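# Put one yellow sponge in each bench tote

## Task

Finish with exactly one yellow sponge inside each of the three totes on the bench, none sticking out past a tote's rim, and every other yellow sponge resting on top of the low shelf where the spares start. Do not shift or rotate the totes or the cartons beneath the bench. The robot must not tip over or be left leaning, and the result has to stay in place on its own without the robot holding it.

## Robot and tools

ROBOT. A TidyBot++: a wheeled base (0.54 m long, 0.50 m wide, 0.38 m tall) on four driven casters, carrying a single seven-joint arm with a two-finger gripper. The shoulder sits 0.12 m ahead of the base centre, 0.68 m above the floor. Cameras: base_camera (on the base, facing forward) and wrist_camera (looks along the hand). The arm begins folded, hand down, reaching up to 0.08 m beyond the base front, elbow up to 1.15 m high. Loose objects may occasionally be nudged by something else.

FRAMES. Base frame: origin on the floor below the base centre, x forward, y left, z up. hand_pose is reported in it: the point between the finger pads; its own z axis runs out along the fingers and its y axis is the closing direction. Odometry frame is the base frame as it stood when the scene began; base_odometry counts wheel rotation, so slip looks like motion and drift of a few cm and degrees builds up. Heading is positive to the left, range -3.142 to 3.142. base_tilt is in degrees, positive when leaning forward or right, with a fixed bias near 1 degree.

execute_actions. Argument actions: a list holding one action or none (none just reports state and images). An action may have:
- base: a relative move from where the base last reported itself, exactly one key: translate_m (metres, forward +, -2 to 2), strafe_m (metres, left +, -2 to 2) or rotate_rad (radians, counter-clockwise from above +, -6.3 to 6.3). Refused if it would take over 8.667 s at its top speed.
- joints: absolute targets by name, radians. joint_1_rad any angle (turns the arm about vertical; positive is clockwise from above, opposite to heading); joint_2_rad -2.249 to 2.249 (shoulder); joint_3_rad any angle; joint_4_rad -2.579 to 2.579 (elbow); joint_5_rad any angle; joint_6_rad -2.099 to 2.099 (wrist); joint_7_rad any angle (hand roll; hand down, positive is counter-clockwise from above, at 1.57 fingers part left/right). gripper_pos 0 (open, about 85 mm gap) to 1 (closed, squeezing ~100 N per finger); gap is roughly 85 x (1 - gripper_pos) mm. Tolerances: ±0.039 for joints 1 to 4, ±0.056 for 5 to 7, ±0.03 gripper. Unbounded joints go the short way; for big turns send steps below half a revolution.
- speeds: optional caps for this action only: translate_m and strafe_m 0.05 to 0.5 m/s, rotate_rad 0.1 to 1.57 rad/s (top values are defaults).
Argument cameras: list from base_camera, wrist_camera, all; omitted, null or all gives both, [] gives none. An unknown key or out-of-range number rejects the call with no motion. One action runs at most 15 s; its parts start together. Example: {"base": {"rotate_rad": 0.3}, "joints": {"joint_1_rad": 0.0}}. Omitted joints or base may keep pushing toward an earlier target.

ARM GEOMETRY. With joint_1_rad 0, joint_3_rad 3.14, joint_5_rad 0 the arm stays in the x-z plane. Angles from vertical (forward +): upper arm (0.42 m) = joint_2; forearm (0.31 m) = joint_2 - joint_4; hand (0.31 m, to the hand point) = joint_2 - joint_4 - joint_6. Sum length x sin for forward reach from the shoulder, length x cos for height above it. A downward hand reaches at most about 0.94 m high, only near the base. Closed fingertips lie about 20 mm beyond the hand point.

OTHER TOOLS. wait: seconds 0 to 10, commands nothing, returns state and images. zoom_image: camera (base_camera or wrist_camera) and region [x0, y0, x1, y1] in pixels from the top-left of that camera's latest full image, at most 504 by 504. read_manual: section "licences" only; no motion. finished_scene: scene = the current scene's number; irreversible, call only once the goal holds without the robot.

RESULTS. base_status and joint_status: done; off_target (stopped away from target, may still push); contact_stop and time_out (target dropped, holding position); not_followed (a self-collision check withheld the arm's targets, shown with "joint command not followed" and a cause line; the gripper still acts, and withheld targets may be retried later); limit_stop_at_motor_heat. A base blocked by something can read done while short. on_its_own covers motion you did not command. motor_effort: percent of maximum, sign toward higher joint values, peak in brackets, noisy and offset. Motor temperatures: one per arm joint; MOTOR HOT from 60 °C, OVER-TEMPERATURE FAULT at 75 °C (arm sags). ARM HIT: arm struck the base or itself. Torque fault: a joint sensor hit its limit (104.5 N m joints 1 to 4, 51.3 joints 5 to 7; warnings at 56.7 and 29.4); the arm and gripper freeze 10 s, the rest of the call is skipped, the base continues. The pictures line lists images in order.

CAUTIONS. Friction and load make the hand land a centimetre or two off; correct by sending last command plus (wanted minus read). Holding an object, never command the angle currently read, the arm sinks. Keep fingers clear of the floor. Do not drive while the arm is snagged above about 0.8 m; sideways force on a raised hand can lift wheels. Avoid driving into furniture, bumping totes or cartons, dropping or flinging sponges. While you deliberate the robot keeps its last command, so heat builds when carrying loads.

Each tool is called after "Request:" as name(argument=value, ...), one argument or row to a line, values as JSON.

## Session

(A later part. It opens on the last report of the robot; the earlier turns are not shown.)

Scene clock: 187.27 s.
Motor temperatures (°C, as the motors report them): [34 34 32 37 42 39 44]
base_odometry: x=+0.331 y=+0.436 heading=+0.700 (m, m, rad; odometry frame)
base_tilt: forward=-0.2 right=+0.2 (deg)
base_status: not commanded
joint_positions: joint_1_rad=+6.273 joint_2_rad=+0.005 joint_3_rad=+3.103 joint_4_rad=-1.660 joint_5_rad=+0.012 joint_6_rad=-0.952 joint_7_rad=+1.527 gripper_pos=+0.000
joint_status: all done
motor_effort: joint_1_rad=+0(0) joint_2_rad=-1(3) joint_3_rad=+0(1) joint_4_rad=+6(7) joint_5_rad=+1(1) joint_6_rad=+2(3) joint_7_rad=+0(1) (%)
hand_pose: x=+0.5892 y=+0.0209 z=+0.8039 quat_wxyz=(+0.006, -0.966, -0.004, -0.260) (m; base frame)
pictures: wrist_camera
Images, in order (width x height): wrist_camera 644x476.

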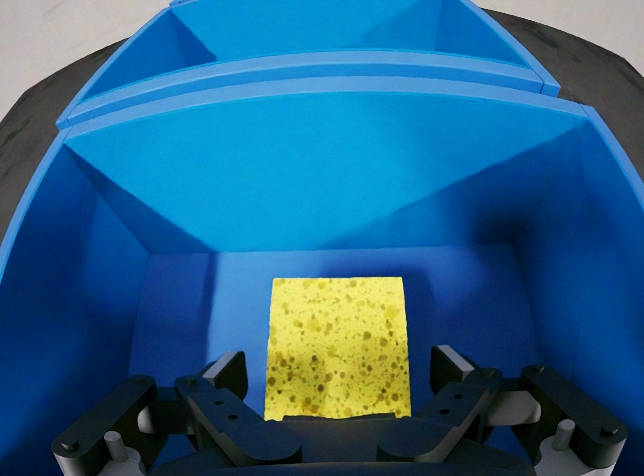

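Request:
execute_actions(
  actions=[
    {"joints":{"joint_2_rad":0.064,"joint_4_rad":-1.07,"joint_6_rad":-1.585}},
  ],
  cameras=[],
)

Request:
execute_actions(
  actions=[
    {"joints":{"joint_2_rad":0.42,"joint_4_rad":-0.55,"joint_6_rad":-1.75}},
  ],
  cameras=["wrist_camera"],
)

Scene clock: 194.03 s.
Motor temperatures (°C, as the motors report them): [34 34 32 37 42 39 44]
base_odometry: x=+0.331 y=+0.436 heading=+0.700 (m, m, rad; odometry frame)
base_tilt: forward=-0.2 right=+0.2 (deg)
base_status: not commanded
joint_positions: joint_1_rad=+6.273 joint_2_rad=+0.069 joint_3_rad=+3.103 joint_4_rad=-1.084 joint_5_rad=+0.012 joint_6_rad=-1.562 joint_7_rad=+1.527 gripper_pos=+0.000
joint_status: all done
motor_effort: joint_1_rad=+1(1) joint_2_rad=-18(21) joint_3_rad=+1(1) joint_4_rad=+16(20) joint_5_rad=+1(2) joint_6_rad=+3(4) joint_7_rad=+0(0) (%)
hand_pose: x=+0.5632 y=+0.0182 z=+0.9460 quat_wxyz=(+0.005, -0.977, +0.000, -0.212) (m; base frame)
pictures: none
No camera images: the call's "cameras" was empty. Leave "cameras" out to get every camera's image.

Scene clock: 195.77 s.
Motor temperatures (°C, as the motors report them): [34 34 32 37 42 39 44]
base_odometry: x=+0.331 y=+0.436 heading=+0.700 (m, m, rad; odometry frame)
base_tilt: forward=-0.2 right=+0.2 (deg)
base_status: not commanded
joint_positions: joint_1_rad=+6.273 joint_2_rad=+0.406 joint_3_rad=+3.103 joint_4_rad=-0.568 joint_5_rad=+0.012 joint_6_rad=-1.725 joint_7_rad=+1.527 gripper_pos=+0.000
joint_status: all done
motor_effort: joint_1_rad=+0(1) joint_2_rad=-27(30) joint_3_rad=+0(0) joint_4_rad=+15(17) joint_5_rad=+1(1) joint_6_rad=+4(4) joint_7_rad=+0(0) (%)
hand_pose: x=+0.6778 y=+0.0185 z=+0.9641 quat_wxyz=(+0.011, -0.976, +0.003, -0.219) (m; base frame)
pictures: wrist_camera
Images, in order (width x height): wrist_camera 644x476.

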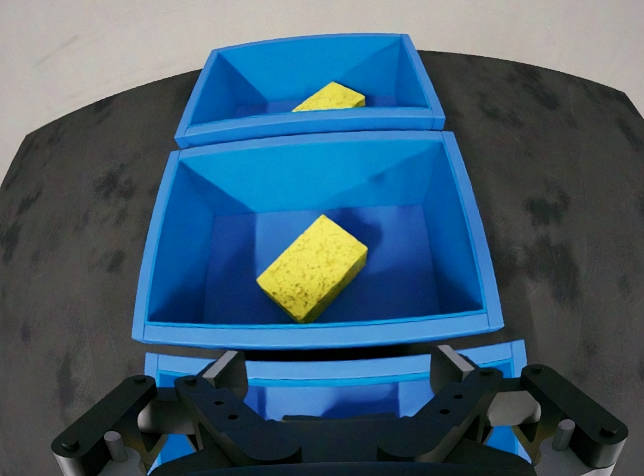

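Request:
execute_actions(
  actions=[
    {"joints":{"joint_2_rad":0.65,"joint_4_rad":-0.2,"joint_6_rad":-1.8}},
  ],
  cameras=["wrist_camera"],
)

Scene clock: 201.03 s.
Motor temperatures (°C, as the motors report them): [34 34 32 37 42 39 44]
base_odometry: x=+0.331 y=+0.436 heading=+0.700 (m, m, rad; odometry frame)
base_tilt: forward=-0.2 right=+0.2 (deg)
base_status: not commanded
joint_positions: joint_1_rad=+6.273 joint_2_rad=+0.638 joint_3_rad=+3.103 joint_4_rad=-0.218 joint_5_rad=+0.012 joint_6_rad=-1.775 joint_7_rad=+1.527 gripper_pos=+0.000
joint_status: all done
motor_effort: joint_1_rad=+1(1) joint_2_rad=-34(36) joint_3_rad=+0(0) joint_4_rad=+14(15) joint_5_rad=+1(1) joint_6_rad=+4(4) joint_7_rad=-1(1) (%)
hand_pose: x=+0.7585 y=+0.0174 z=+0.9549 quat_wxyz=(+0.016, -0.967, +0.007, -0.252) (m; base frame)
pictures: wrist_camera
Images, in order (width x height): wrist_camera 644x476.

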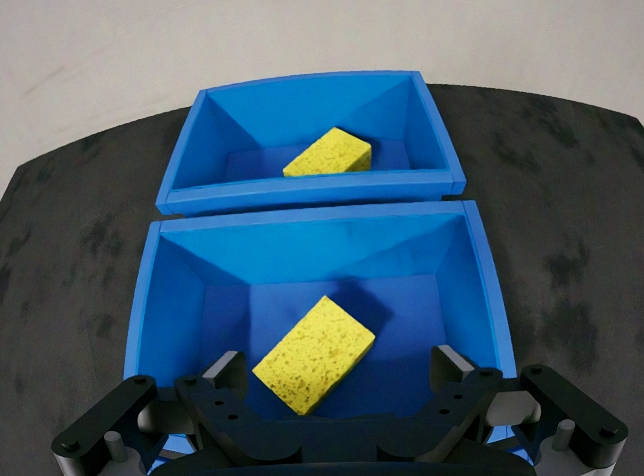

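Request:
execute_actions(
  actions=[
    {"joints":{"joint_2_rad":0.85,"joint_4_rad":0.0,"joint_6_rad":-1.55}},
  ],
  cameras=["wrist_camera"],
)

Scene clock: 207.27 s.
Motor temperatures (°C, as the motors report them): [34 34 32 37 42 39 44]
base_odometry: x=+0.331 y=+0.436 heading=+0.700 (m, m, rad; odometry frame)
base_tilt: forward=-0.1 right=+0.3 (deg)
base_status: not commanded
joint_positions: joint_1_rad=+6.273 joint_2_rad=+0.848 joint_3_rad=+3.103 joint_4_rad=-0.015 joint_5_rad=+0.012 joint_6_rad=-1.571 joint_7_rad=+1.527 gripper_pos=+0.000
joint_status: all done
motor_effort: joint_1_rad=+1(1) joint_2_rad=-41(43) joint_3_rad=+0(0) joint_4_rad=+15(16) joint_5_rad=+1(1) joint_6_rad=+5(5) joint_7_rad=+0(0) (%)
hand_pose: x=+0.8754 y=+0.0171 z=+0.9282 quat_wxyz=(+0.021, -0.938, +0.011, -0.346) (m; base frame)
pictures: wrist_camera
Images, in order (width x height): wrist_camera 644x476.

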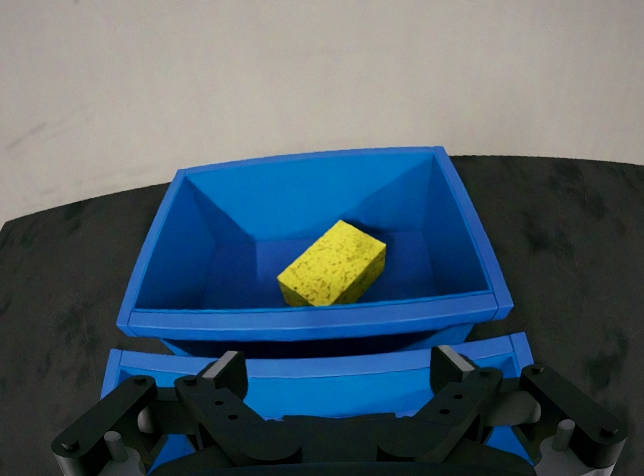

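Request:
execute_actions(
  actions=[
    {"joints":{"joint_2_rad":-0.1,"joint_4_rad":-1.0,"joint_6_rad":-1.6}},
  ],
  cameras=[],
)

Request:
execute_actions(
  actions=[
    {"base":{"translate_m":-0.3}},
  ],
  cameras=["wrist_camera"],
)

Request:
execute_actions(
  actions=[
    {"joints":{"joint_1_rad":4.9,"joint_6_rad":-1.2}},
  ],
  cameras=["wrist_camera"],
)

Request:
execute_actions(
  actions=[
    {"joints":{"joint_1_rad":2.6}},
  ],
  cameras=["wrist_camera"],
)

Scene clock: 215.47 s.
Motor temperatures (°C, as the motors report them): [34 34 32 37 42 39 44]
base_odometry: x=+0.331 y=+0.436 heading=+0.700 (m, m, rad; odometry frame)
base_tilt: forward=-0.2 right=+0.2 (deg)
base_status: not commanded
joint_positions: joint_1_rad=+6.273 joint_2_rad=-0.084 joint_3_rad=+3.103 joint_4_rad=-0.984 joint_5_rad=+0.012 joint_6_rad=-1.577 joint_7_rad=+1.527 gripper_pos=+0.000
joint_status: all done
motor_effort: joint_1_rad=+1(1) joint_2_rad=-12(43) joint_3_rad=+0(0) joint_4_rad=+15(16) joint_5_rad=+1(1) joint_6_rad=+5(5) joint_7_rad=+0(0) (%)
hand_pose: x=+0.5212 y=+0.0180 z=+1.0512 quat_wxyz=(+0.008, -0.945, +0.000, -0.326) (m; base frame)
pictures: none
No camera images: the call's "cameras" was empty. Leave "cameras" out to get every camera's image.

Scene clock: 217.43 s.
Motor temperatures (°C, as the motors report them): [34 34 32 37 42 39 44]
base_odometry: x=+0.101 y=+0.242 heading=+0.699 (m, m, rad; odometry frame)
base_tilt: forward=-0.1 right=+0.2 (deg)
base_status: done
joint_positions: joint_1_rad=+6.273 joint_2_rad=-0.101 joint_3_rad=+3.103 joint_4_rad=-0.986 joint_5_rad=+0.012 joint_6_rad=-1.579 joint_7_rad=+1.527 gripper_pos=+0.000
joint_status: not commanded
motor_effort: joint_1_rad=+1(0) joint_2_rad=-10(15) joint_3_rad=+0(2) joint_4_rad=+15(16) joint_5_rad=+1(2) joint_6_rad=+5(6) joint_7_rad=+0(1) (%)
hand_pose: x=+0.5140 y=+0.0180 z=+1.0570 quat_wxyz=(+0.008, -0.943, +0.000, -0.332) (m; base frame)
pictures: wrist_camera
Images, in order (width x height): wrist_camera 644x476.

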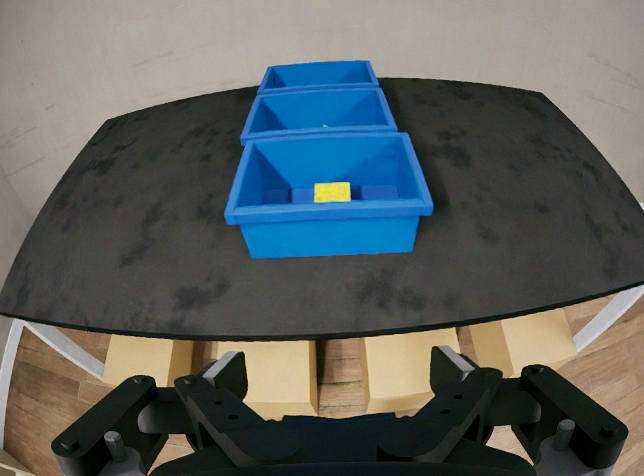

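Scene clock: 220.07 s.
Motor temperatures (°C, as the motors report them): [34 34 32 37 42 39 44]
base_odometry: x=+0.101 y=+0.242 heading=+0.699 (m, m, rad; odometry frame)
base_tilt: forward=-0.3 right=+0.2 (deg)
base_status: not commanded
joint_positions: joint_1_rad=+4.922 joint_2_rad=-0.101 joint_3_rad=+3.103 joint_4_rad=-0.986 joint_5_rad=+0.012 joint_6_rad=-1.224 joint_7_rad=+1.527 gripper_pos=+0.000
joint_status: all done
motor_effort: joint_1_rad=+1(1) joint_2_rad=-12(12) joint_3_rad=+1(2) joint_4_rad=+16(16) joint_5_rad=+1(2) joint_6_rad=+7(7) joint_7_rad=+0(0) (%)
hand_pose: x=+0.1990 y=+0.4606 z=+1.1398 quat_wxyz=(+0.320, -0.677, -0.545, -0.376) (m; base frame)
pictures: wrist_camera
Images, in order (width x height): wrist_camera 644x476.

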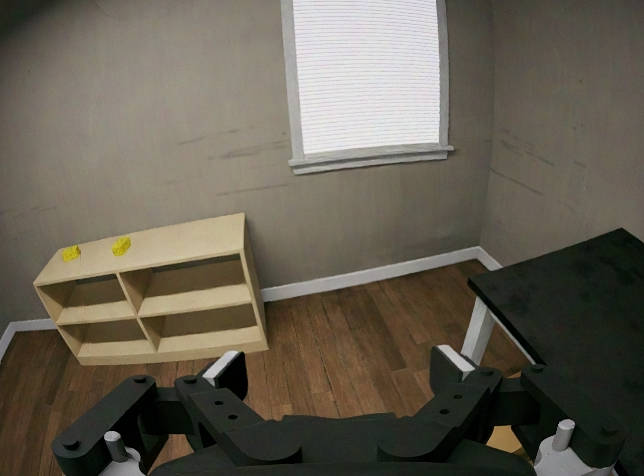

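Scene clock: 223.40 s.
Motor temperatures (°C, as the motors report them): [34 34 32 37 42 39 44]
base_odometry: x=+0.102 y=+0.242 heading=+0.699 (m, m, rad; odometry frame)
base_tilt: forward=-0.2 right=+0.3 (deg)
base_status: not commanded
joint_positions: joint_1_rad=+2.622 joint_2_rad=-0.101 joint_3_rad=+3.103 joint_4_rad=-0.986 joint_5_rad=+0.012 joint_6_rad=-1.223 joint_7_rad=+1.527 gripper_pos=+0.000
joint_status: all done
motor_effort: joint_1_rad=+1(0) joint_2_rad=-12(14) joint_3_rad=+1(1) joint_4_rad=+16(17) joint_5_rad=+1(2) joint_6_rad=+7(8) joint_7_rad=+0(0) (%)
hand_pose: x=-0.2779 y=-0.2473 z=+1.1402 quat_wxyz=(+0.474, +0.221, -0.841, +0.139) (m; base frame)
pictures: wrist_camera
Images, in order (width x height): wrist_camera 644x476.

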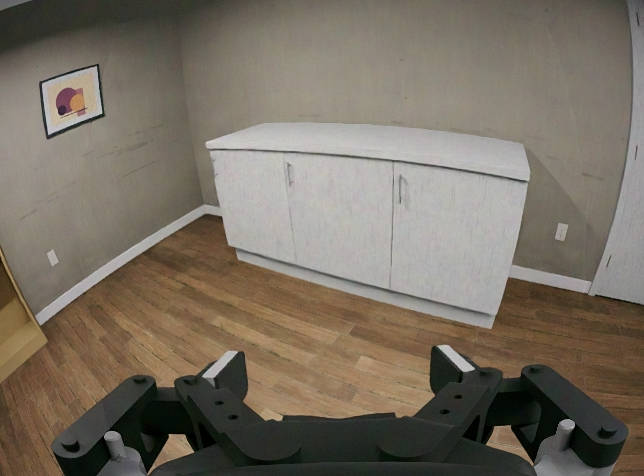

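No strays seen.

Request:
finished_scene(
  scene=1,
)

The scene is finished: the task was done.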